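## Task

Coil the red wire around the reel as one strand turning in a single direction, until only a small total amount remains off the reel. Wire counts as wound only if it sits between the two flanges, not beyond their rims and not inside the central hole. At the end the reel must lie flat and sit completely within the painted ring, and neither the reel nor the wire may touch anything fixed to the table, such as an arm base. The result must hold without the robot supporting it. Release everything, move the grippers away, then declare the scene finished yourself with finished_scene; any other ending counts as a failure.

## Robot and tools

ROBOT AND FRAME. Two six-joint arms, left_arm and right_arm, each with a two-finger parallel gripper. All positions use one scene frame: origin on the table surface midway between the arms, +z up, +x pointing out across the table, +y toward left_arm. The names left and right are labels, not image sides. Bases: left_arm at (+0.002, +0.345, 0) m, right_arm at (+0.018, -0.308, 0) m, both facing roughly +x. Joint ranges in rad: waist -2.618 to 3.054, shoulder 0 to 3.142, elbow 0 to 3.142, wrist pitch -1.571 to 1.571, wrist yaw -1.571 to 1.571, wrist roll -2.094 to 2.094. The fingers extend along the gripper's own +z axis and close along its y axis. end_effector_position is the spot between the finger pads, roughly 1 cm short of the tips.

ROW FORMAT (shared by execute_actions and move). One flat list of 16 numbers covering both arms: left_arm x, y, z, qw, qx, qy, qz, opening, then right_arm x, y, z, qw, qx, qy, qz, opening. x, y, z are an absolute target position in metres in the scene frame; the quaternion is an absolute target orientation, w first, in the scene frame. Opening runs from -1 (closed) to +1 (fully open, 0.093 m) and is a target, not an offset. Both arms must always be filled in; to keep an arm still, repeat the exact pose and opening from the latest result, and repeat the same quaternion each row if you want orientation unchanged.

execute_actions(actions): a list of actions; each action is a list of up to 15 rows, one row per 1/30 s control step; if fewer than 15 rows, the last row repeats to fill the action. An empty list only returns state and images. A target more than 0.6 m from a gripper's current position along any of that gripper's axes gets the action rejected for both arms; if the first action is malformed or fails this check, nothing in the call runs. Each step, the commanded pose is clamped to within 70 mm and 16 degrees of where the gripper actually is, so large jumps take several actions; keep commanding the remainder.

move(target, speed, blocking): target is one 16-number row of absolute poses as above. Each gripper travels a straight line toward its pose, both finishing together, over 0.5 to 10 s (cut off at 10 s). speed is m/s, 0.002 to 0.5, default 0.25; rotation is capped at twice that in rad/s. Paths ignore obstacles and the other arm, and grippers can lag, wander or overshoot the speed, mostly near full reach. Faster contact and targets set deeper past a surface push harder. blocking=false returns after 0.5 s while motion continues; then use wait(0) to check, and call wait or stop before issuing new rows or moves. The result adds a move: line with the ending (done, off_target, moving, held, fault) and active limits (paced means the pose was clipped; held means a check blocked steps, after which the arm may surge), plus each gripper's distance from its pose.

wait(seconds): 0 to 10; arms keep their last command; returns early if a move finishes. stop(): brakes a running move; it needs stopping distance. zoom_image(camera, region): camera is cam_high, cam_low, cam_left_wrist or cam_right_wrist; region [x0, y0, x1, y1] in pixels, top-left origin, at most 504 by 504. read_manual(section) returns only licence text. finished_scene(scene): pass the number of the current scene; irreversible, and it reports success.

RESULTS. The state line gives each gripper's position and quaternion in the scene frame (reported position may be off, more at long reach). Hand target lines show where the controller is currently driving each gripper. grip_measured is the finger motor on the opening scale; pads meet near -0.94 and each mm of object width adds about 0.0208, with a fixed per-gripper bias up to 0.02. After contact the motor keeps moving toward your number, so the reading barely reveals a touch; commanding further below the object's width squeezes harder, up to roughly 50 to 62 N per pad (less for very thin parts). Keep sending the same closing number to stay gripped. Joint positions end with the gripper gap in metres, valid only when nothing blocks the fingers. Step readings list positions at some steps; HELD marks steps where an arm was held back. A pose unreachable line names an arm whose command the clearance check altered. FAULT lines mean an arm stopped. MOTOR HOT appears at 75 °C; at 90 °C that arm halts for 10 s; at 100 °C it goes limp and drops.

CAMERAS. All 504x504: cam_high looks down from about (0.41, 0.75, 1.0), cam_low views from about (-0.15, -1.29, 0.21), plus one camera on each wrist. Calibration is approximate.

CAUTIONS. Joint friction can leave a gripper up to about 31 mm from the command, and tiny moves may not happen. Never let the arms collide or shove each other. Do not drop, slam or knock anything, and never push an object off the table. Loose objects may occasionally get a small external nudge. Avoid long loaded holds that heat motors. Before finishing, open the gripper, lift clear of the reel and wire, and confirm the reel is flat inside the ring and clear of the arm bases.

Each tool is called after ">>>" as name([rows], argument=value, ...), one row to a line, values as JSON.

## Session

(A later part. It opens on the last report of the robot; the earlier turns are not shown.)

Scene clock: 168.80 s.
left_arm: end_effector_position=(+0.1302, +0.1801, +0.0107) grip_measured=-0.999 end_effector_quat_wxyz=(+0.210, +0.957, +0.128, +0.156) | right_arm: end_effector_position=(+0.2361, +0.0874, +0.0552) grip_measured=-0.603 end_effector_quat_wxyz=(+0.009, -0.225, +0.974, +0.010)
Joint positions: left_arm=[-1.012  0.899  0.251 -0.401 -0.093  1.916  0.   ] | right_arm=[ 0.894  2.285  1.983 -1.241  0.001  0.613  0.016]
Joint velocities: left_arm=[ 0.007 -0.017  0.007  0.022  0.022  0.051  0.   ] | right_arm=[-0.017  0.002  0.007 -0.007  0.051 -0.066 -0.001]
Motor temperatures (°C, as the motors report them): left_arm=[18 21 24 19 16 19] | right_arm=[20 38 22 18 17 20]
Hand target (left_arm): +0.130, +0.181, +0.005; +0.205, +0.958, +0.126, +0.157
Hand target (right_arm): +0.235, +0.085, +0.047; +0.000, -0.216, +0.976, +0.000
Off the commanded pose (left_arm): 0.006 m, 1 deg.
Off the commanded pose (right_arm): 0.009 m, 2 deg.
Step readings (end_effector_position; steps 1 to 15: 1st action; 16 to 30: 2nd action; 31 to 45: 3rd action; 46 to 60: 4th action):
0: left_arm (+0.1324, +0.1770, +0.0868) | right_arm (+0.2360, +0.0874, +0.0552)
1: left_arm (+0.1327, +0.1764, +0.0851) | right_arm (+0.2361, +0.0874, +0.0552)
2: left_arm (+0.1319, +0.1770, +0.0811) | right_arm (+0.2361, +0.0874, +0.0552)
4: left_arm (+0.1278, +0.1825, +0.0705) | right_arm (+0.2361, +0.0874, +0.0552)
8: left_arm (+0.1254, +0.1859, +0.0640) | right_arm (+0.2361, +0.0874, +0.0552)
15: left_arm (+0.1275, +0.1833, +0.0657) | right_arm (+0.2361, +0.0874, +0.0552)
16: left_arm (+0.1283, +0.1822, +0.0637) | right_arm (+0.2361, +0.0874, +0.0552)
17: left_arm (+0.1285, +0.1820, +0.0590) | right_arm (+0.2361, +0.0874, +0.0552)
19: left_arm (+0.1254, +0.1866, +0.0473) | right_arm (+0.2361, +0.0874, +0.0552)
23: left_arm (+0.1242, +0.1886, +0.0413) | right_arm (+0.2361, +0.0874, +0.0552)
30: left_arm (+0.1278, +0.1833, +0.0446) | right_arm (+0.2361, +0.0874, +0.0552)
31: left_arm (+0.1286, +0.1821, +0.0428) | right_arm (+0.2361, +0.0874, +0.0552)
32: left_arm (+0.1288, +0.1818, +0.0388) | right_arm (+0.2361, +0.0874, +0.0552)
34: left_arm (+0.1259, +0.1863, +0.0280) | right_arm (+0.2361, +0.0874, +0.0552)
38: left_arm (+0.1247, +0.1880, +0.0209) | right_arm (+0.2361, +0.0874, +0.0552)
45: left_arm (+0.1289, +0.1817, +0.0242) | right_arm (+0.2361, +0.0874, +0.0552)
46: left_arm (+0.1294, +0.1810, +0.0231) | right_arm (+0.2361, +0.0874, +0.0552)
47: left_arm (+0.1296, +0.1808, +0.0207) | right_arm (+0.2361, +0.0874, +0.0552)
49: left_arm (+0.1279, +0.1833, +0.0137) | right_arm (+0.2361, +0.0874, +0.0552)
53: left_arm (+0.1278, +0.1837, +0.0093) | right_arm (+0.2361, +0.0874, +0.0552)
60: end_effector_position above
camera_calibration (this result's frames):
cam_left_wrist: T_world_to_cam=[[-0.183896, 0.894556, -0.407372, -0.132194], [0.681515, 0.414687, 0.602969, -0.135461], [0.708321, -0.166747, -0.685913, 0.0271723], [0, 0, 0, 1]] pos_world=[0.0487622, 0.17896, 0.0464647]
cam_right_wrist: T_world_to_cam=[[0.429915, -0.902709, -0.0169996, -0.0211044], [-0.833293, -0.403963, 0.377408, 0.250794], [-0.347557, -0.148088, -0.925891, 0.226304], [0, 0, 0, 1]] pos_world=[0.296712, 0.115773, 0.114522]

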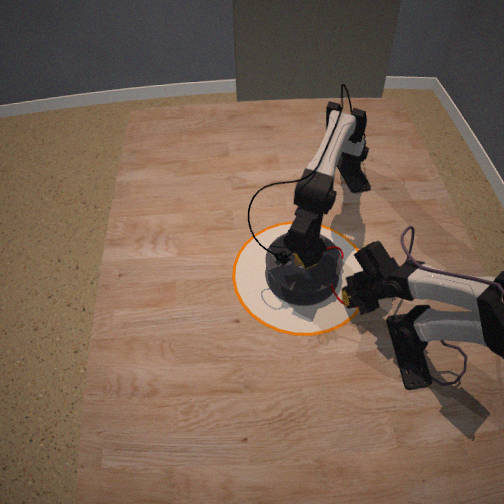

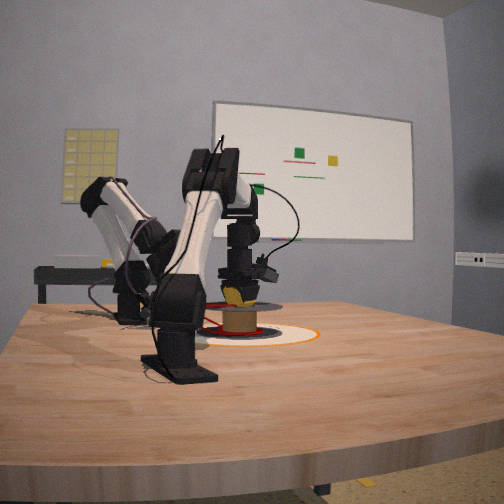

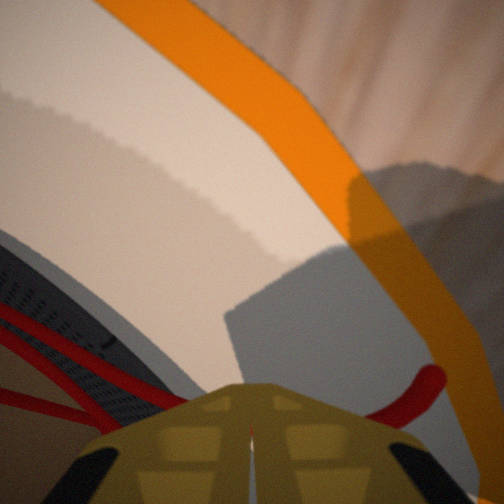

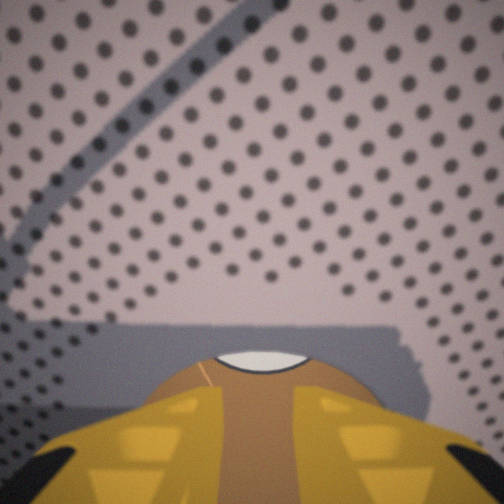

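>>> execute_actions([
  [[0.142,0.168,0.004,0.2053,0.9576,0.1261,0.1575,-1,0.235,0.085,0.047,0,-0.5,0.866,0,-0.6]],
  [[0.142,0.168,0.004,0.2053,0.9576,0.1261,0.1575,-1,0.235,0.085,0.047,0,-0.7373,0.6756,0,-0.6]],
])

Scene clock: 171.37 s.
left_arm: end_effector_position=(+0.1352, +0.1731, +0.0084) grip_measured=-0.999 end_effector_quat_wxyz=(+0.201, +0.960, +0.122, +0.154) | right_arm: end_effector_position=(+0.2365, +0.0881, +0.0553) grip_measured=-0.603 end_effector_quat_wxyz=(+0.015, -0.705, +0.709, +0.004)
Joint positions: left_arm=[-1.011  0.987  0.279 -0.358 -0.093  1.929  0.   ] | right_arm=[ 0.894  2.285  1.983 -1.238  0.001 -0.498  0.016]
Joint velocities: left_arm=[-0.027 -0.012 -0.032 -0.022  0.007 -0.022  0.   ] | right_arm=[-0.007  0.017 -0.007  0.007  0.022 -0.505  0.001]
Motor temperatures (°C, as the motors report them): left_arm=[18 21 24 20 16 19] | right_arm=[20 38 22 18 17 20]
Hand target (left_arm): +0.141, +0.169, +0.005; +0.205, +0.958, +0.126, +0.158
Hand target (right_arm): +0.235, +0.085, +0.047; -0.001, +0.736, -0.677, -0.000
Off the commanded pose (left_arm): 0.010 m, 1 deg.
Off the commanded pose (right_arm): 0.009 m, 6 deg.
Step readings (end_effector_position; steps 1 to 15: 1st action; 16 to 30: 2nd action):
0: left_arm (+0.1310, +0.1789, +0.0116) | right_arm (+0.2361, +0.0874, +0.0552)
1: left_arm (+0.1313, +0.1785, +0.0102) | right_arm (+0.2361, +0.0874, +0.0552)
2: left_arm (+0.1318, +0.1779, +0.0077) | right_arm (+0.2361, +0.0874, +0.0552)
4: left_arm (+0.1344, +0.1743, +0.0085) | right_arm (+0.2362, +0.0875, +0.0552)
8: left_arm (+0.1352, +0.1731, +0.0084) | right_arm (+0.2362, +0.0875, +0.0552)
15: left_arm (+0.1352, +0.1731, +0.0084) | right_arm (+0.2362, +0.0875, +0.0552)
16: left_arm (+0.1352, +0.1731, +0.0084) | right_arm (+0.2362, +0.0876, +0.0552)
17: left_arm (+0.1352, +0.1731, +0.0084) | right_arm (+0.2362, +0.0876, +0.0552)
19: left_arm (+0.1352, +0.1731, +0.0084) | right_arm (+0.2364, +0.0880, +0.0553)
23: left_arm (+0.1352, +0.1731, +0.0084) | right_arm (+0.2365, +0.0881, +0.0553)
30: end_effector_position above
camera_calibration (this result's frames):
cam_left_wrist: T_world_to_cam=[[-0.176543, 0.904148, -0.389036, -0.128801], [0.688503, 0.395894, 0.607645, -0.132286], [0.703418, -0.160577, -0.692401, 0.0204961], [0, 0, 0, 1]] pos_world=[0.0539227, 0.172118, 0.0444659]
cam_right_wrist: T_world_to_cam=[[0.999784, -0.0154704, 0.0138809, -0.235302], [-0.0195346, -0.927516, 0.373273, 0.10532], [0.00710005, -0.373463, -0.927618, 0.162651], [0, 0, 0, 1]] pos_world=[0.236153, 0.15479, 0.114831]

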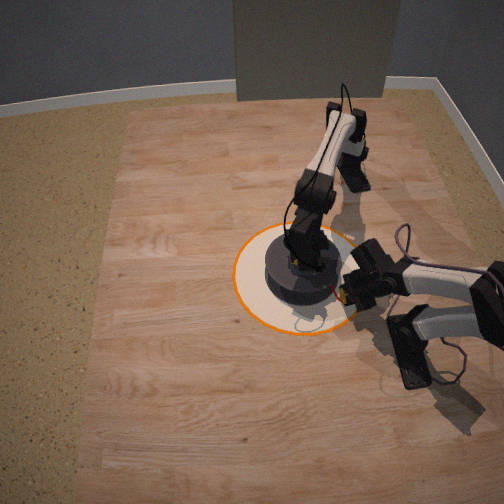

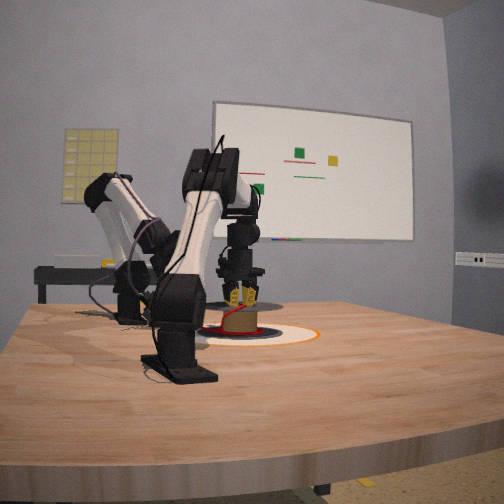

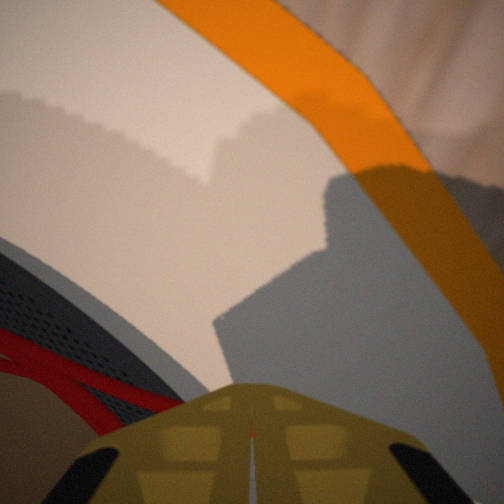

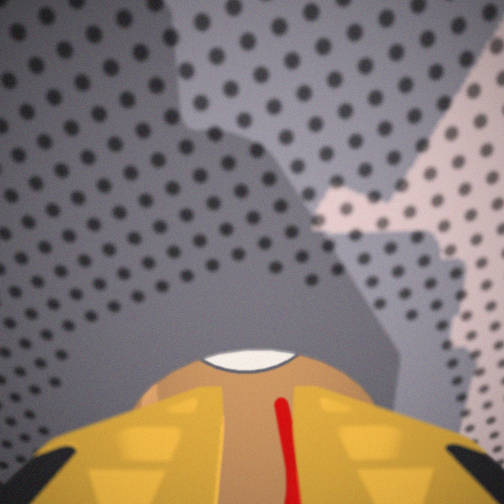

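>>> zoom_image(camera="cam_high", region=[260, 220, 400, 330])

>>> zoom_image(camera="cam_low", region=[130, 270, 310, 370])

Region (260, 220, 400, 330) of cam_high's 504x504 image, scaled by 3.600, with more detail than that image has; it fills the top 396 rows of this view, and the rest is white.

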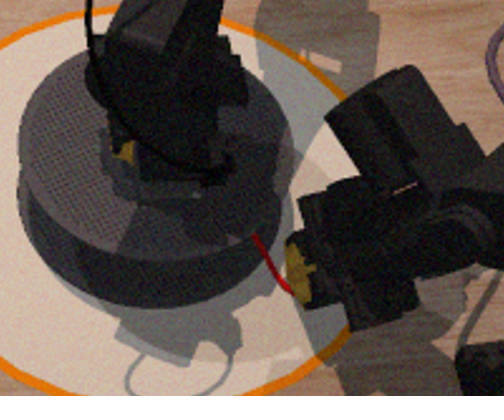

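Region (130, 270, 310, 370) of cam_low's 504x504 image, scaled by 2.800, with more detail than that image has.

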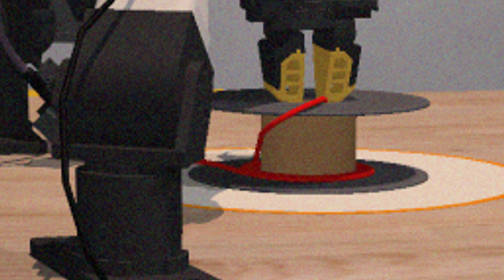

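>>> execute_actions([
  [[0.142,0.168,0.004,0.2053,0.9576,0.1261,0.1575,-1,0.235,0.085,0.052,0,-0.7071,0.7071,0,-0.8]],
  [[0.142,0.168,0.004,0.2053,0.9576,0.1261,0.1575,-1,0.235,0.085,0.065,0,-0.7071,0.7071,0,-0.8],[0.142,0.168,0.004,0.2053,0.9576,0.1261,0.1575,-1,0.235,0.085,0.07,0,-0.7071,0.7071,0,-0.8],[0.142,0.168,0.004,0.2053,0.9576,0.1261,0.1575,-1,0.235,0.085,0.075,0,-0.7071,0.7071,0,-0.8],[0.142,0.168,0.004,0.2053,0.9576,0.1261,0.1575,-1,0.235,0.085,0.08,0,-0.7071,0.7071,0,-0.8],[0.142,0.168,0.004,0.2053,0.9576,0.1261,0.1575,-1,0.235,0.085,0.085,0,-0.7071,0.7071,0,-0.8],[0.142,0.168,0.004,0.2053,0.9576,0.1261,0.1575,-1,0.235,0.085,0.09,0,-0.7071,0.7071,0,-0.8]],
  [[0.142,0.168,0.004,0.2053,0.9576,0.1261,0.1575,-1,0.235,0.085,0.09,0,-0.1736,0.9848,0,-0.8]],
  [[0.142,0.168,0.004,0.2053,0.9576,0.1261,0.1575,-1,0.235,0.085,0.09,0,0.2,0.98,0,-1]],
  [[0.142,0.168,0.004,0.2053,0.9576,0.1261,0.1575,-1,0.235,0.085,0.088,0,0.3827,0.9239,0,-1]],
])

Scene clock: 175.83 s.
left_arm: end_effector_position=(+0.1352, +0.1731, +0.0084) grip_measured=-0.999 end_effector_quat_wxyz=(+0.201, +0.960, +0.122, +0.154) | right_arm: end_effector_position=(+0.2365, +0.0884, +0.0931) grip_measured=-0.999 end_effector_quat_wxyz=(+0.003, +0.273, +0.962, +0.014)
Joint positions: left_arm=[-1.011  0.987  0.279 -0.358 -0.093  1.929  0.   ] | right_arm=[ 0.894  2.293  2.148 -1.398 -0.     1.622  0.   ]
Joint velocities: left_arm=[-0.002 -0.002  0.012  0.051  0.081 -0.007  0.   ] | right_arm=[ 0.002 -0.012 -0.002 -0.051 -0.022  1.341  0.   ]
Motor temperatures (°C, as the motors report them): left_arm=[18 21 24 20 16 19] | right_arm=[20 38 22 18 17 20]
Hand target (left_arm): +0.141, +0.169, +0.005; +0.205, +0.958, +0.126, +0.158
Hand target (right_arm): +0.235, +0.085, +0.088; -0.002, +0.371, +0.929, +0.002
Off the commanded pose (left_arm): 0.010 m, 1 deg.
Off the commanded pose (right_arm): 0.006 m, 13 deg; orientation clipped at the last step of the last action.
Step readings (end_effector_position; steps 1 to 15: 1st action; 16 to 30: 2nd action; 31 to 45: 3rd action; 46 to 60: 4th action; 61 to 75: 5th action):
0: left_arm (+0.1352, +0.1731, +0.0084) | right_arm (+0.2364, +0.0882, +0.0553)
1: left_arm (+0.1352, +0.1731, +0.0084) | right_arm (+0.2364, +0.0881, +0.0553)
2: left_arm (+0.1352, +0.1731, +0.0084) | right_arm (+0.2361, +0.0876, +0.0551)
4: left_arm (+0.1352, +0.1731, +0.0084) | right_arm (+0.2355, +0.0865, +0.0541)
8: left_arm (+0.1352, +0.1731, +0.0084) | right_arm (+0.2353, +0.0863, +0.0541)
15: left_arm (+0.1352, +0.1731, +0.0084) | right_arm (+0.2353, +0.0862, +0.0541)
16: left_arm (+0.1352, +0.1731, +0.0084) | right_arm (+0.2352, +0.0861, +0.0554)
17: left_arm (+0.1352, +0.1731, +0.0084) | right_arm (+0.2353, +0.0862, +0.0578)
19: left_arm (+0.1352, +0.1731, +0.0084) | right_arm (+0.2363, +0.0879, +0.0662)
23: left_arm (+0.1352, +0.1731, +0.0084) | right_arm (+0.2393, +0.0935, +0.0874)
30: left_arm (+0.1352, +0.1731, +0.0084) | right_arm (+0.2367, +0.0887, +0.0931)
31: left_arm (+0.1352, +0.1731, +0.0084) | right_arm (+0.2365, +0.0884, +0.0931)
32: left_arm (+0.1352, +0.1731, +0.0084) | right_arm (+0.2365, +0.0884, +0.0931)
34: left_arm (+0.1352, +0.1731, +0.0084) | right_arm (+0.2365, +0.0884, +0.0931)
38: left_arm (+0.1352, +0.1731, +0.0084) | right_arm (+0.2365, +0.0884, +0.0931)
45: left_arm (+0.1352, +0.1731, +0.0084) | right_arm (+0.2365, +0.0884, +0.0931)
46: left_arm (+0.1352, +0.1731, +0.0084) | right_arm (+0.2365, +0.0884, +0.0931)
47: left_arm (+0.1352, +0.1731, +0.0084) | right_arm (+0.2365, +0.0884, +0.0931)
49: left_arm (+0.1352, +0.1731, +0.0084) | right_arm (+0.2365, +0.0884, +0.0931)
53: left_arm (+0.1352, +0.1731, +0.0084) | right_arm (+0.2365, +0.0884, +0.0931)
60: left_arm (+0.1352, +0.1731, +0.0084) | right_arm (+0.2365, +0.0884, +0.0931)
61: left_arm (+0.1352, +0.1731, +0.0084) | right_arm (+0.2365, +0.0884, +0.0931)
62: left_arm (+0.1352, +0.1731, +0.0084) | right_arm (+0.2365, +0.0884, +0.0931)
64: left_arm (+0.1352, +0.1731, +0.0084) | right_arm (+0.2365, +0.0884, +0.0931)
68: left_arm (+0.1352, +0.1731, +0.0084) | right_arm (+0.2365, +0.0884, +0.0931)
75: end_effector_position above
camera_calibration (this result's frames):
cam_left_wrist: T_world_to_cam=[[-0.176191, 0.904258, -0.388941, -0.128869], [0.688553, 0.395585, 0.607789, -0.13224], [0.703457, -0.16072, -0.692328, 0.020515], [0, 0, 0, 1]] pos_world=[0.0539176, 0.17214, 0.0444549]
cam_right_wrist: T_world_to_cam=[[-0.534669, -0.844567, -0.0289054, 0.204393], [-0.780455, 0.480386, 0.40015, 0.144442], [-0.324068, 0.236507, -0.915994, 0.221188], [0, 0, 0, 1]] pos_world=[0.293693, 0.0509231, 0.150717]

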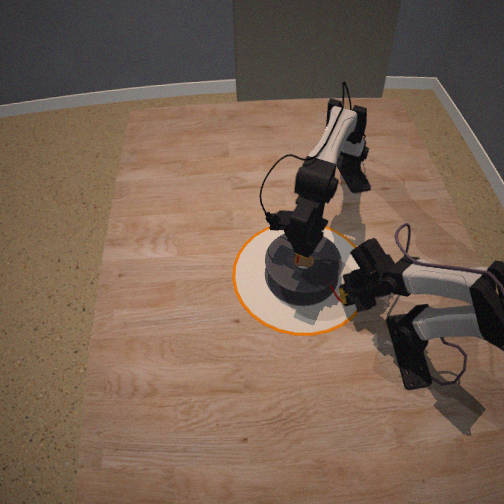

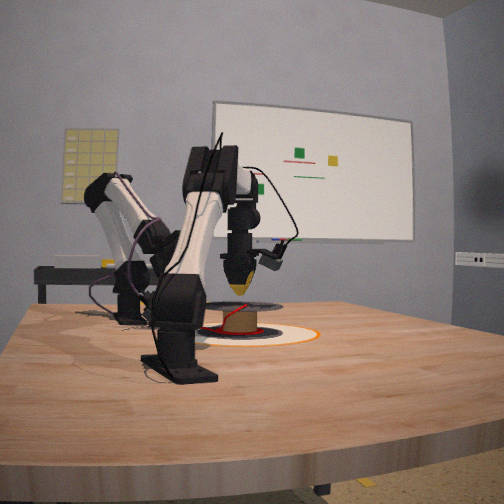

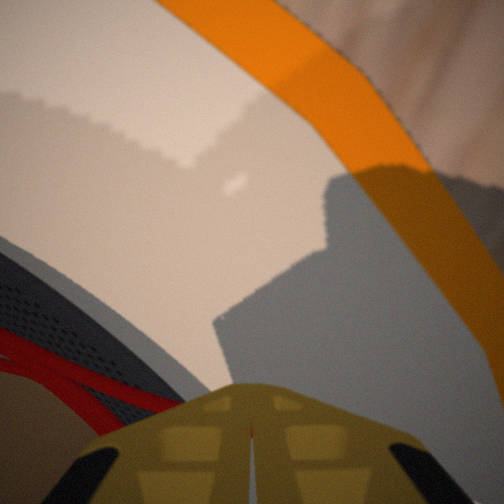

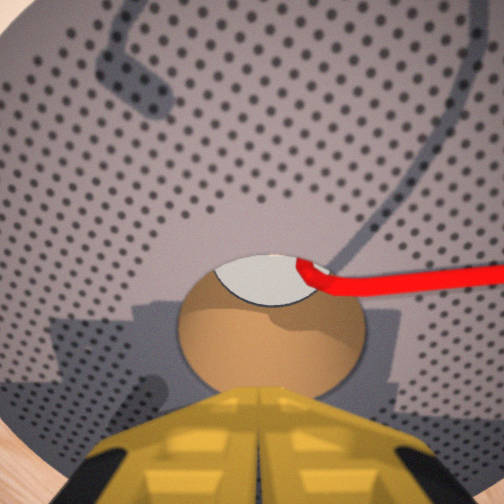

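>>> execute_actions([
  [[0.142,0.168,0.004,0.2053,0.9576,0.1261,0.1575,-1,0.235,0.085,0.075,0,0.4147,0.91,0,-1],[0.142,0.168,0.004,0.2053,0.9576,0.1261,0.1575,-1,0.235,0.085,0.07,0,0.4147,0.91,0,-1],[0.142,0.168,0.004,0.2053,0.9576,0.1261,0.1575,-1,0.235,0.085,0.065,0,0.4147,0.91,0,-1],[0.142,0.168,0.004,0.2053,0.9576,0.1261,0.1575,-1,0.235,0.085,0.06,0,0.4147,0.91,0,-1],[0.142,0.168,0.004,0.2053,0.9576,0.1261,0.1575,-1,0.235,0.085,0.055,0,0.4147,0.91,0,-1],[0.142,0.168,0.004,0.2053,0.9576,0.1261,0.1575,-1,0.235,0.085,0.05,0,0.4147,0.91,0,-1],[0.142,0.168,0.004,0.2053,0.9576,0.1261,0.1575,-1,0.235,0.085,0.045,0,0.4147,0.91,0,-1],[0.142,0.168,0.004,0.2053,0.9576,0.1261,0.1575,-1,0.235,0.085,0.04,0,0.4147,0.91,0,-1]],
  [[0.142,0.168,0.004,0.2053,0.9576,0.1261,0.1575,-1,0.235,0.085,0.046,0,0.4147,0.91,0,-0.6]],
])

Scene clock: 178.43 s.
left_arm: end_effector_position=(+0.1352, +0.1731, +0.0084) grip_measured=-0.999 end_effector_quat_wxyz=(+0.201, +0.960, +0.122, +0.154) | right_arm: end_effector_position=(+0.2344, +0.0844, +0.0527) grip_measured=-0.611 end_effector_quat_wxyz=(+0.000, +0.411, +0.912, +0.005)
Joint positions: left_arm=[-1.011  0.987  0.279 -0.358 -0.093  1.929  0.   ] | right_arm=[ 0.894  2.288  1.979 -1.251  0.     1.915  0.016]
Joint velocities: left_arm=[-0.012  0.007 -0.002 -0.022 -0.022 -0.022  0.   ] | right_arm=[-0.007 -0.002 -0.002 -0.007 -0.022 -0.051  0.   ]
Motor temperatures (°C, as the motors report them): left_arm=[18 21 24 21 16 19] | right_arm=[20 38 22 18 17 20]
Hand target (left_arm): +0.141, +0.169, +0.005; +0.205, +0.958, +0.126, +0.158
Hand target (right_arm): +0.235, +0.085, +0.046; -0.000, +0.415, +0.910, +0.000
Off the commanded pose (left_arm): 0.010 m, 1 deg.
Off the commanded pose (right_arm): 0.007 m, 1 deg.
Step readings (end_effector_position; steps 1 to 15: 1st action; 16 to 30: 2nd action):
0: left_arm (+0.1352, +0.1731, +0.0084) | right_arm (+0.2365, +0.0884, +0.0931)
1: left_arm (+0.1352, +0.1731, +0.0084) | right_arm (+0.2365, +0.0883, +0.0921)
2: left_arm (+0.1352, +0.1731, +0.0084) | right_arm (+0.2363, +0.0879, +0.0898)
4: left_arm (+0.1352, +0.1731, +0.0084) | right_arm (+0.2349, +0.0854, +0.0809)
8: left_arm (+0.1352, +0.1731, +0.0084) | right_arm (+0.2306, +0.0777, +0.0587)
15: left_arm (+0.1352, +0.1731, +0.0084) | right_arm (+0.2336, +0.0830, +0.0527)
16: left_arm (+0.1352, +0.1731, +0.0084) | right_arm (+0.2340, +0.0834, +0.0527)
17: left_arm (+0.1352, +0.1731, +0.0084) | right_arm (+0.2344, +0.0843, +0.0527)
19: left_arm (+0.1352, +0.1731, +0.0084) | right_arm (+0.2344, +0.0844, +0.0527)
23: left_arm (+0.1352, +0.1731, +0.0084) | right_arm (+0.2344, +0.0844, +0.0527)
30: end_effector_position above
camera_calibration (this result's frames):
cam_left_wrist: T_world_to_cam=[[-0.176191, 0.904258, -0.388941, -0.128869], [0.688553, 0.395585, 0.607789, -0.13224], [0.703457, -0.16072, -0.692328, 0.020515], [0, 0, 0, 1]] pos_world=[0.0539176, 0.17214, 0.0444549]
cam_right_wrist: T_world_to_cam=[[-0.756311, -0.65411, -0.0115517, 0.233612], [-0.602505, 0.689546, 0.401889, 0.10142], [-0.254914, 0.310913, -0.915616, 0.161956], [0, 0, 0, 1]] pos_world=[0.279074, 0.0325206, 0.110228]

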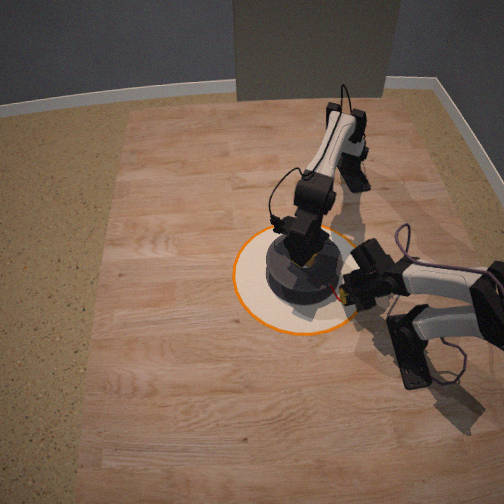

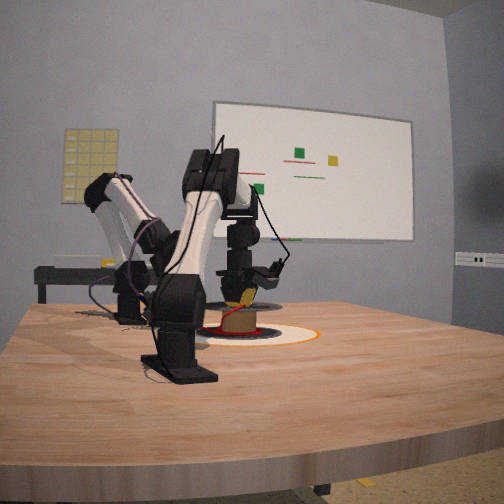

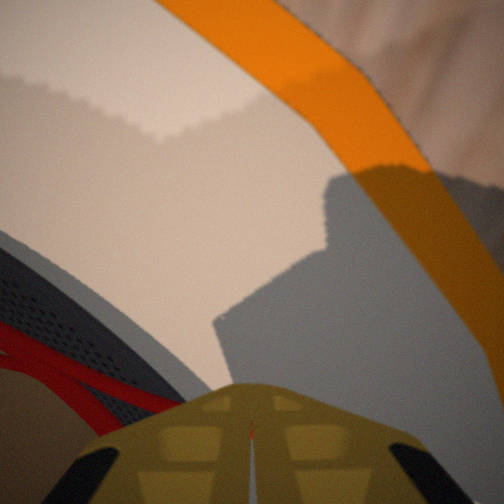

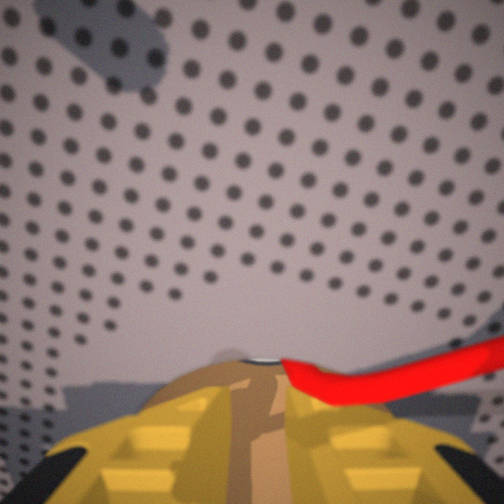

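>>> execute_actions([
  [[0.142,0.168,0.004,0.2053,0.9576,0.1261,0.1575,-1,0.235,0.085,0.046,0,-0.0872,0.9962,0,-0.6]],
  [[0.142,0.168,0.004,0.2053,0.9576,0.1261,0.1575,-1,0.235,0.085,0.046,0,-0.2588,0.9659,0,-0.6]],
])

Scene clock: 179.80 s.
left_arm: end_effector_position=(+0.1352, +0.1731, +0.0084) grip_measured=-0.999 end_effector_quat_wxyz=(+0.201, +0.960, +0.122, +0.154) | right_arm: end_effector_position=(+0.2346, +0.0851, +0.0527) grip_measured=-0.609 end_effector_quat_wxyz=(+0.004, -0.210, +0.978, +0.006)
Joint positions: left_arm=[-1.011  0.987  0.279 -0.358 -0.093  1.929  0.   ] | right_arm=[ 0.894  2.288  1.979 -1.248 -0.001  0.645  0.016]
Joint velocities: left_arm=[-0.002 -0.012 -0.012 -0.022 -0.022 -0.081  0.   ] | right_arm=[-0.007  0.002 -0.007 -0.007 -0.022 -0.476  0.002]
Motor temperatures (°C, as the motors report them): left_arm=[18 21 24 21 16 19] | right_arm=[20 38 22 18 17 20]
Hand target (left_arm): +0.141, +0.169, +0.005; +0.205, +0.958, +0.126, +0.158
Hand target (right_arm): +0.235, +0.085, +0.046; +0.001, -0.256, +0.967, +0.000
Off the commanded pose (left_arm): 0.010 m, 1 deg.
Off the commanded pose (right_arm): 0.007 m, 6 deg.
Step readings (end_effector_position; steps 1 to 15: 1st action; 16 to 30: 2nd action):
0: left_arm (+0.1352, +0.1731, +0.0084) | right_arm (+0.2344, +0.0844, +0.0527)
1: left_arm (+0.1352, +0.1731, +0.0084) | right_arm (+0.2344, +0.0844, +0.0527)
2: left_arm (+0.1352, +0.1731, +0.0084) | right_arm (+0.2345, +0.0845, +0.0527)
4: left_arm (+0.1352, +0.1731, +0.0084) | right_arm (+0.2346, +0.0848, +0.0527)
8: left_arm (+0.1352, +0.1731, +0.0084) | right_arm (+0.2347, +0.0849, +0.0527)
15: left_arm (+0.1352, +0.1731, +0.0084) | right_arm (+0.2347, +0.0850, +0.0527)
16: left_arm (+0.1352, +0.1731, +0.0084) | right_arm (+0.2347, +0.0850, +0.0527)
17: left_arm (+0.1352, +0.1731, +0.0084) | right_arm (+0.2347, +0.0850, +0.0527)
19: left_arm (+0.1352, +0.1731, +0.0084) | right_arm (+0.2347, +0.0850, +0.0527)
23: left_arm (+0.1352, +0.1731, +0.0084) | right_arm (+0.2347, +0.0850, +0.0527)
30: end_effector_position above
camera_calibration (this result's frames):
cam_left_wrist: T_world_to_cam=[[-0.176191, 0.904258, -0.388941, -0.128869], [0.688553, 0.395585, 0.607789, -0.13224], [0.703457, -0.16072, -0.692328, 0.020515], [0, 0, 0, 1]] pos_world=[0.0539176, 0.17214, 0.0444549]
cam_right_wrist: T_world_to_cam=[[0.400338, -0.916306, -0.0105695, -0.0147949], [-0.842591, -0.372617, 0.38884, 0.248418], [-0.360235, -0.146762, -0.921245, 0.225734], [0, 0, 0, 1]] pos_world=[0.296555, 0.112137, 0.111205]

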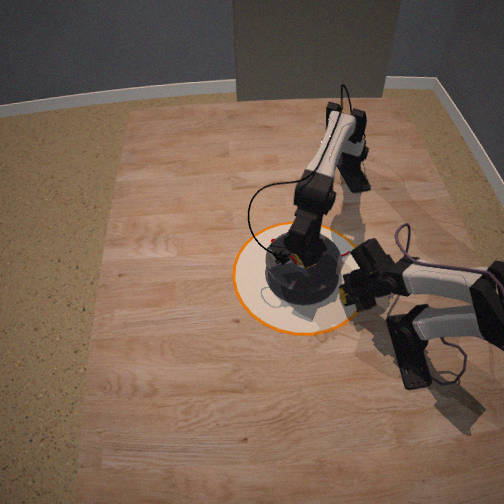

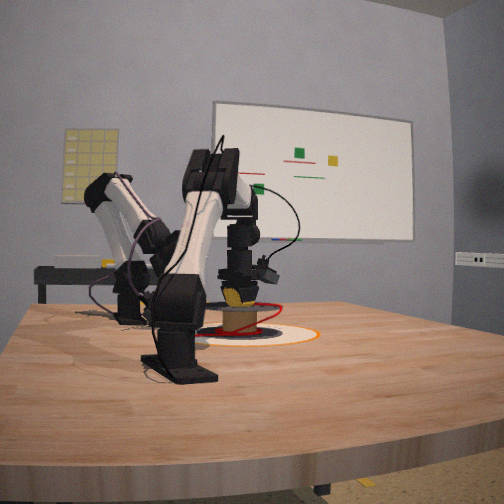

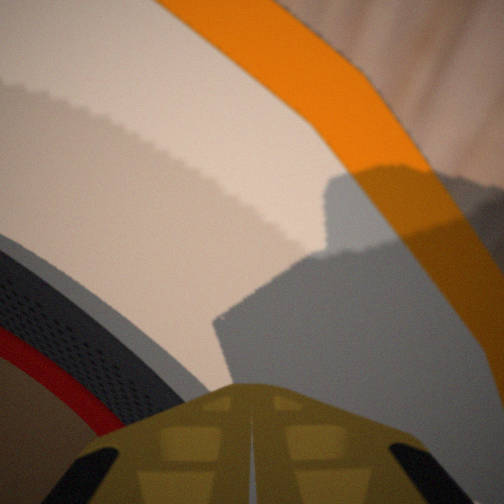

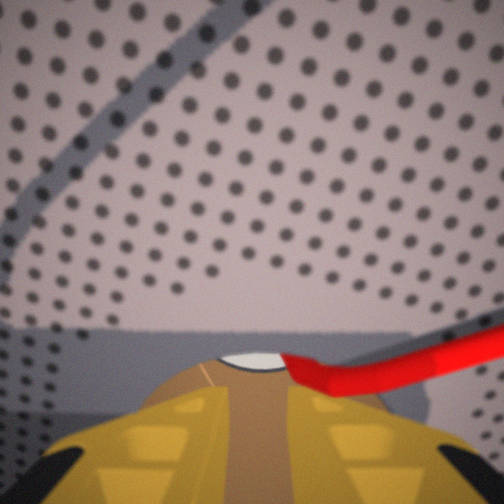

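>>> zoom_image(camera="cam_high", region=[250, 215, 390, 325])

>>> zoom_image(camera="cam_low", region=[130, 270, 310, 370])

Region (250, 215, 390, 325) of cam_high's 504x504 image, scaled by 3.600, with more detail than that image has; it fills the top 396 rows of this view, and the rest is white.

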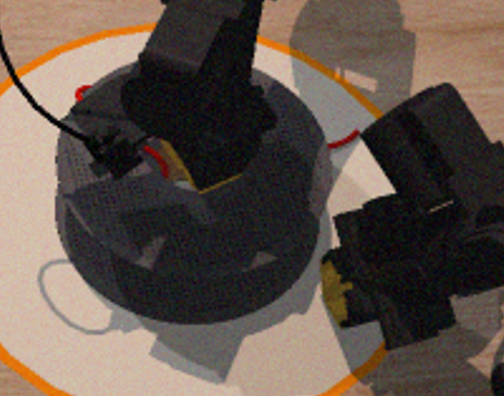

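Region (130, 270, 310, 370) of cam_low's 504x504 image, scaled by 2.800, with more detail than that image has.

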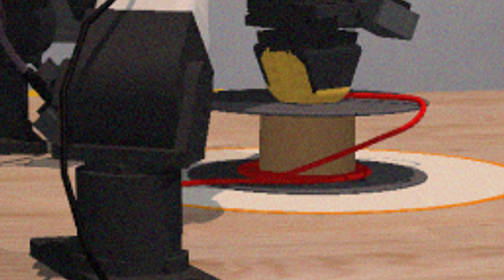

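>>> execute_actions([
  [[0.125,0.19,0.05,0.2053,0.9576,0.1261,0.1575,-1,0.235,0.085,0.046,0,-0.2588,0.9659,0,-0.6]],
  [[0.13,0.22,0.11,0.1,0.9,0.42,0.1,-1,0.235,0.085,0.046,0,-0.5,0.866,0,-0.6]],
  [[0.18,0.26,0.14,0,0.7071,0.7071,0,-1,0.235,0.085,0.046,0,-0.7071,0.7071,0,-0.6]],
  [[0.24,0.27,0.14,0,0.2588,0.9659,0,-1,0.235,0.085,0.046,0,-0.866,0.5,0,-0.6]],
  [[0.28,0.25,0.14,0,-0.2588,0.9659,0,-0.5,0.235,0.085,0.046,0,-0.9537,0.3007,0,-0.6]],
  [[0.28,0.25,0.14,0,-0.5736,0.8192,0,-0.5,0.235,0.085,0.046,0,-0.9537,0.3007,0,-0.6]],
])

Scene clock: 188.70 s.
left_arm: end_effector_position=(+0.2785, +0.2543, +0.1396) grip_measured=-0.502 end_effector_quat_wxyz=(+0.009, -0.296, +0.955, -0.006) | right_arm: end_effector_position=(+0.2373, +0.0841, +0.0546) grip_measured=-0.604 end_effector_quat_wxyz=(-0.010, +0.949, -0.314, -0.002)
Joint positions: left_arm=[-0.343  1.621  1.4   -1.328  0.    -0.917  0.021] | right_arm=[ 0.885  2.284  1.979 -1.247 -0.008 -1.444  0.016]
Joint velocities: left_arm=[ 0.002 -0.017 -0.002 -0.037  0.022 -1.385  0.   ] | right_arm=[-0.007 -0.017 -0.002 -0.007 -0.007 -0.007 -0.001]
Motor temperatures (°C, as the motors report them): left_arm=[18 20 24 21 16 19] | right_arm=[20 39 22 18 17 20]
Hand target (left_arm): +0.280, +0.250, +0.140; +0.002, -0.392, +0.920, -0.010
Hand target (right_arm): +0.235, +0.085, +0.046; -0.000, +0.954, -0.301, +0.000
Off the commanded pose (left_arm): 0.005 m, 36 deg; orientation clipped at the last step of the last action.
Off the commanded pose (right_arm): 0.009 m, 2 deg.
Step readings (end_effector_position; steps 1 to 15: 1st action; 16 to 30: 2nd action; 31 to 45: 3rd action; 46 to 60: 4th action; 61 to 75: 5th action; 76 to 90: 6th action):
0: left_arm (+0.1352, +0.1731, +0.0084) | right_arm (+0.2341, +0.0854, +0.0527)
1: left_arm (+0.1349, +0.1736, +0.0120) | right_arm (+0.2341, +0.0854, +0.0527)
2: left_arm (+0.1345, +0.1742, +0.0185) | right_arm (+0.2341, +0.0854, +0.0527)
4: left_arm (+0.1355, +0.1727, +0.0343) | right_arm (+0.2341, +0.0854, +0.0527)
8: left_arm (+0.1343, +0.1745, +0.0492) | right_arm (+0.2341, +0.0854, +0.0527)
15: left_arm (+0.1259, +0.1870, +0.0430) | right_arm (+0.2341, +0.0854, +0.0527)
16: left_arm (+0.1258, +0.1913, +0.0470) | right_arm (+0.2341, +0.0854, +0.0532)
17: left_arm (+0.1287, +0.1964, +0.0570) | right_arm (+0.2341, +0.0854, +0.0534)
19: left_arm (+0.1402, +0.1947, +0.0896) | right_arm (+0.2341, +0.0854, +0.0534)
23: left_arm (+0.1466, +0.1935, +0.1263) | right_arm (+0.2341, +0.0854, +0.0534)
30: left_arm (+0.1370, +0.2101, +0.1126) | right_arm (+0.2341, +0.0854, +0.0534)
31: left_arm (+0.1396, +0.2167, +0.1134) | right_arm (+0.2342, +0.0855, +0.0537)
32: left_arm (+0.1524, +0.2312, +0.1189) | right_arm (+0.2342, +0.0855, +0.0539)
34: left_arm (+0.1779, +0.2504, +0.1352) | right_arm (+0.2342, +0.0855, +0.0539)
38: left_arm (+0.1972, +0.2538, +0.1476) | right_arm (+0.2342, +0.0855, +0.0539)
45: left_arm (+0.1900, +0.2569, +0.1397) | right_arm (+0.2342, +0.0855, +0.0539)
46: left_arm (+0.1914, +0.2594, +0.1402) | right_arm (+0.2342, +0.0855, +0.0542)
47: left_arm (+0.2009, +0.2648, +0.1421) | right_arm (+0.2342, +0.0856, +0.0544)
49: left_arm (+0.2182, +0.2722, +0.1428) | right_arm (+0.2355, +0.0849, +0.0544)
53: left_arm (+0.2335, +0.2727, +0.1388) | right_arm (+0.2376, +0.0839, +0.0546)
60: left_arm (+0.2367, +0.2698, +0.1397) | right_arm (+0.2373, +0.0841, +0.0546)
61: left_arm (+0.2386, +0.2691, +0.1413) | right_arm (+0.2373, +0.0841, +0.0546)
62: left_arm (+0.2467, +0.2662, +0.1439) | right_arm (+0.2373, +0.0841, +0.0546)
64: left_arm (+0.2669, +0.2590, +0.1442) | right_arm (+0.2373, +0.0841, +0.0546)
68: left_arm (+0.2763, +0.2553, +0.1376) | right_arm (+0.2373, +0.0841, +0.0546)
75: left_arm (+0.2785, +0.2543, +0.1396) | right_arm (+0.2373, +0.0841, +0.0546)
76: left_arm (+0.2785, +0.2543, +0.1396) | right_arm (+0.2373, +0.0841, +0.0546)
77: left_arm (+0.2785, +0.2543, +0.1396) | right_arm (+0.2373, +0.0841, +0.0546)
79: left_arm (+0.2785, +0.2543, +0.1396) | right_arm (+0.2373, +0.0841, +0.0546)
83: left_arm (+0.2785, +0.2543, +0.1396) | right_arm (+0.2373, +0.0841, +0.0546)
90: end_effector_position above
camera_calibration (this result's frames):
cam_left_wrist: T_world_to_cam=[[0.55691, -0.828781, 0.0545292, 0.0485908], [-0.766221, -0.487315, 0.418843, 0.313232], [-0.320556, -0.275039, -0.90642, 0.367791], [0, 0, 0, 1]] pos_world=[0.330842, 0.294071, 0.199529]
cam_right_wrist: T_world_to_cam=[[0.604761, 0.796236, 0.0164993, -0.210798], [0.729877, -0.562411, 0.388554, -0.107517], [0.31866, -0.22294, -0.921278, 0.073547], [0, 0, 0, 1]] pos_world=[0.18252, 0.123773, 0.113012]

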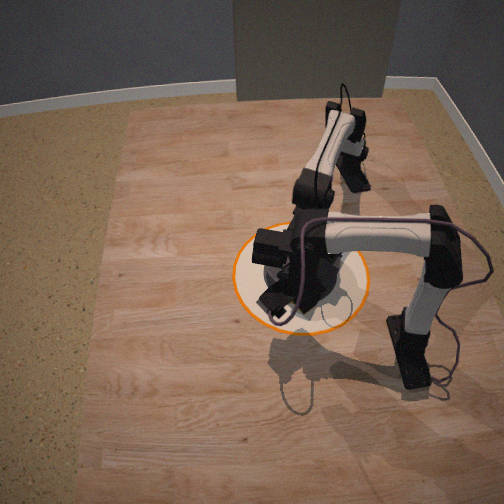

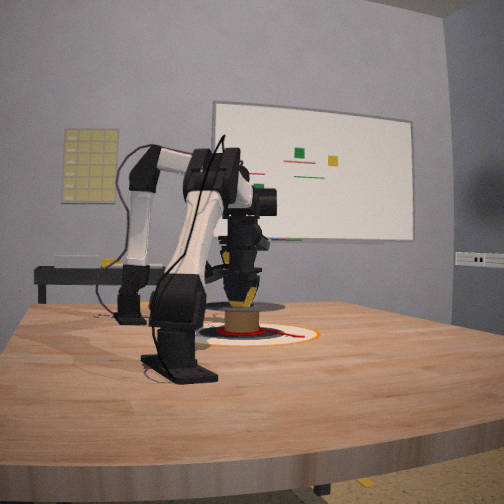

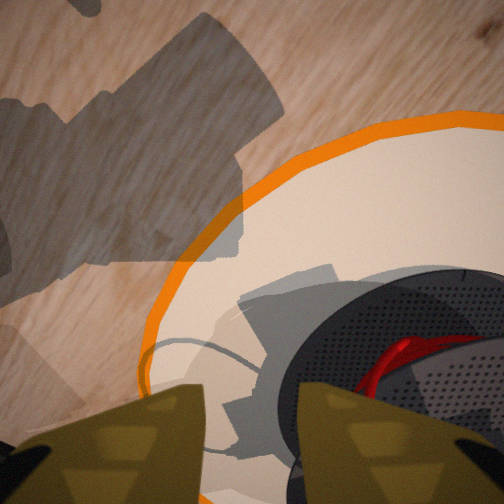

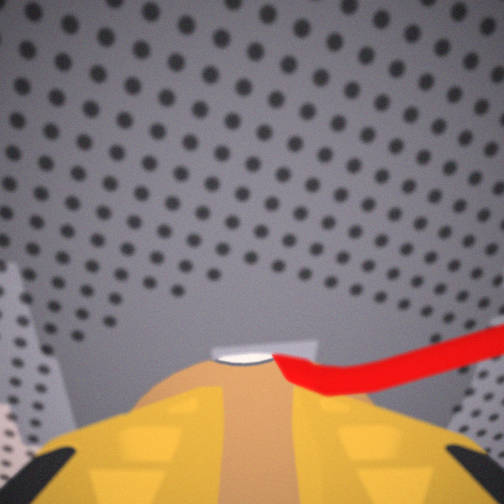

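>>> execute_actions([
  [[0.28,0.25,0.14,0,-0.5736,0.8192,0,-0.5,0.235,0.085,0.052,0,-0.9537,0.3007,0,-0.8]],
  [[0.28,0.25,0.14,0,-0.5736,0.8192,0,-0.5,0.235,0.085,0.065,0,-0.9537,0.3007,0,-0.8],[0.28,0.25,0.14,0,-0.5736,0.8192,0,-0.5,0.235,0.085,0.07,0,-0.9537,0.3007,0,-0.8],[0.28,0.25,0.14,0,-0.5736,0.8192,0,-0.5,0.235,0.085,0.075,0,-0.9537,0.3007,0,-0.8],[0.28,0.25,0.14,0,-0.5736,0.8192,0,-0.5,0.235,0.085,0.08,0,-0.9537,0.3007,0,-0.8],[0.28,0.25,0.14,0,-0.5736,0.8192,0,-0.5,0.235,0.085,0.085,0,-0.9537,0.3007,0,-0.8],[0.28,0.25,0.14,0,-0.5736,0.8192,0,-0.5,0.235,0.085,0.095,0,-0.9537,0.3007,0,-0.8]],
  [[0.28,0.25,0.14,0,-0.5736,0.8192,0,-0.5,0.225,0.05,0.095,0,-0.6428,0.766,0,-1]],
  [[0.28,0.25,0.14,0,-0.5736,0.8192,0,-0.5,0.21,0.02,0.095,0,-0.1736,0.9848,0,-1]],
  [[0.28,0.25,0.14,0,-0.5736,0.8192,0,-0.5,0.21,0.02,0.09,0,0.1736,0.9848,0,-1]],
])

Scene clock: 192.17 s.
left_arm: end_effector_position=(+0.2792, +0.2526, +0.1433) grip_measured=-0.502 end_effector_quat_wxyz=(+0.008, -0.575, +0.818, -0.011) | right_arm: end_effector_position=(+0.2081, +0.0216, +0.0890) grip_measured=-0.999 end_effector_quat_wxyz=(-0.034, -0.218, +0.975, -0.020)
Joint positions: left_arm=[-0.348  1.621  1.415 -1.338  0.001 -1.545  0.021] | right_arm=[ 0.865  2.072  1.775 -1.35  -0.022  0.597  0.   ]
Joint velocities: left_arm=[-0.007 -0.002  0.002  0.007 -0.051 -0.066  0.001] | right_arm=[-0.022  0.002 -0.056  0.007  0.022  1.297  0.   ]
Motor temperatures (°C, as the motors report them): left_arm=[18 20 25 21 16 19] | right_arm=[20 39 22 18 17 20]
Hand target (left_arm): +0.280, +0.250, +0.140; +0.000, -0.574, +0.819, -0.000
Hand target (right_arm): +0.210, +0.020, +0.090; -0.031, -0.116, +0.993, -0.013
Off the commanded pose (left_arm): 0.004 m, 2 deg.
Off the commanded pose (right_arm): 0.003 m, 45 deg; orientation clipped at the last step of the last action.
Step readings (end_effector_position; steps 1 to 15: 1st action; 16 to 30: 2nd action; 31 to 45: 3rd action; 46 to 60: 4th action; 61 to 75: 5th action):
0: left_arm (+0.2785, +0.2543, +0.1396) | right_arm (+0.2373, +0.0841, +0.0546)
1: left_arm (+0.2785, +0.2542, +0.1396) | right_arm (+0.2375, +0.0843, +0.0555)
2: left_arm (+0.2784, +0.2542, +0.1396) | right_arm (+0.2375, +0.0842, +0.0553)
4: left_arm (+0.2784, +0.2542, +0.1396) | right_arm (+0.2372, +0.0838, +0.0546)
8: left_arm (+0.2796, +0.2538, +0.1419) | right_arm (+0.2370, +0.0835, +0.0545)
15: left_arm (+0.2796, +0.2524, +0.1431) | right_arm (+0.2370, +0.0835, +0.0545)
16: left_arm (+0.2795, +0.2525, +0.1431) | right_arm (+0.2370, +0.0834, +0.0558)
17: left_arm (+0.2795, +0.2525, +0.1432) | right_arm (+0.2371, +0.0837, +0.0580)
19: left_arm (+0.2794, +0.2525, +0.1432) | right_arm (+0.2384, +0.0860, +0.0664)
23: left_arm (+0.2792, +0.2526, +0.1432) | right_arm (+0.2419, +0.0922, +0.0904)
30: left_arm (+0.2792, +0.2526, +0.1432) | right_arm (+0.2398, +0.0884, +0.0998)
31: left_arm (+0.2791, +0.2526, +0.1432) | right_arm (+0.2381, +0.0855, +0.0981)
32: left_arm (+0.2791, +0.2526, +0.1432) | right_arm (+0.2333, +0.0768, +0.0956)
34: left_arm (+0.2791, +0.2526, +0.1432) | right_arm (+0.2245, +0.0599, +0.0931)
38: left_arm (+0.2792, +0.2526, +0.1433) | right_arm (+0.2238, +0.0531, +0.0945)
45: left_arm (+0.2792, +0.2526, +0.1433) | right_arm (+0.2242, +0.0520, +0.0955)
46: left_arm (+0.2792, +0.2526, +0.1433) | right_arm (+0.2229, +0.0497, +0.0940)
47: left_arm (+0.2792, +0.2526, +0.1433) | right_arm (+0.2184, +0.0420, +0.0922)
49: left_arm (+0.2792, +0.2526, +0.1433) | right_arm (+0.2101, +0.0270, +0.0917)
53: left_arm (+0.2792, +0.2526, +0.1433) | right_arm (+0.2096, +0.0225, +0.0957)
60: left_arm (+0.2792, +0.2526, +0.1433) | right_arm (+0.2091, +0.0210, +0.0953)
61: left_arm (+0.2792, +0.2526, +0.1433) | right_arm (+0.2088, +0.0208, +0.0947)
62: left_arm (+0.2792, +0.2526, +0.1433) | right_arm (+0.2087, +0.0209, +0.0942)
64: left_arm (+0.2792, +0.2526, +0.1433) | right_arm (+0.2084, +0.0209, +0.0931)
68: left_arm (+0.2792, +0.2526, +0.1433) | right_arm (+0.2083, +0.0214, +0.0918)
75: end_effector_position above
camera_calibration (this result's frames):
cam_left_wrist: T_world_to_cam=[[0.93577, -0.34673, 0.0641275, -0.182308], [-0.339438, -0.836547, 0.430083, 0.278824], [-0.0954771, -0.424226, -0.900509, 0.344876], [0, 0, 0, 1]] pos_world=[0.298169, 0.316343, 0.202338]
cam_right_wrist: T_world_to_cam=[[0.417948, -0.908151, 0.0241125, -0.0689858], [-0.808413, -0.359676, 0.465942, 0.174101], [-0.414473, -0.214233, -0.884487, 0.249796], [0, 0, 0, 1]] pos_world=[0.273112, 0.0534849, 0.141483]

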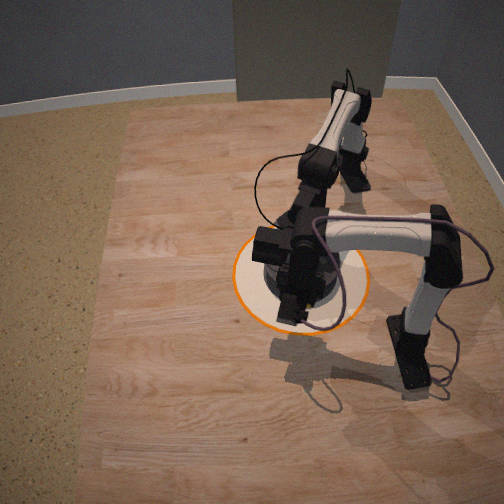

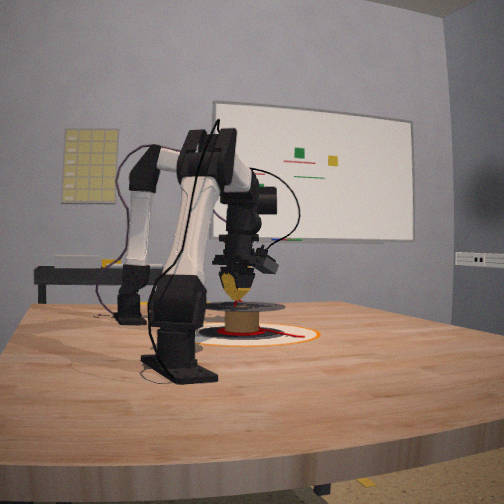

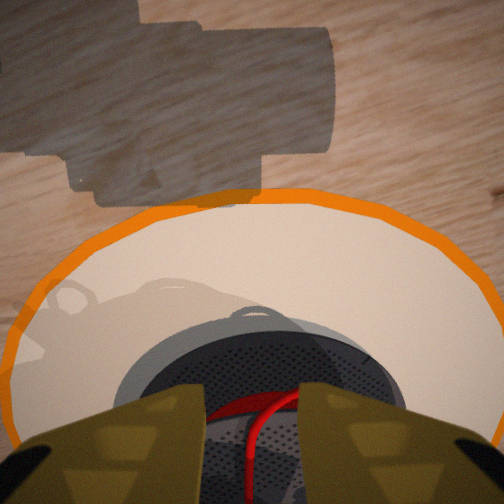

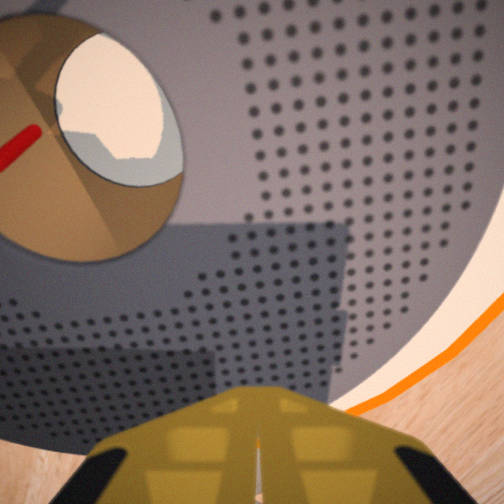

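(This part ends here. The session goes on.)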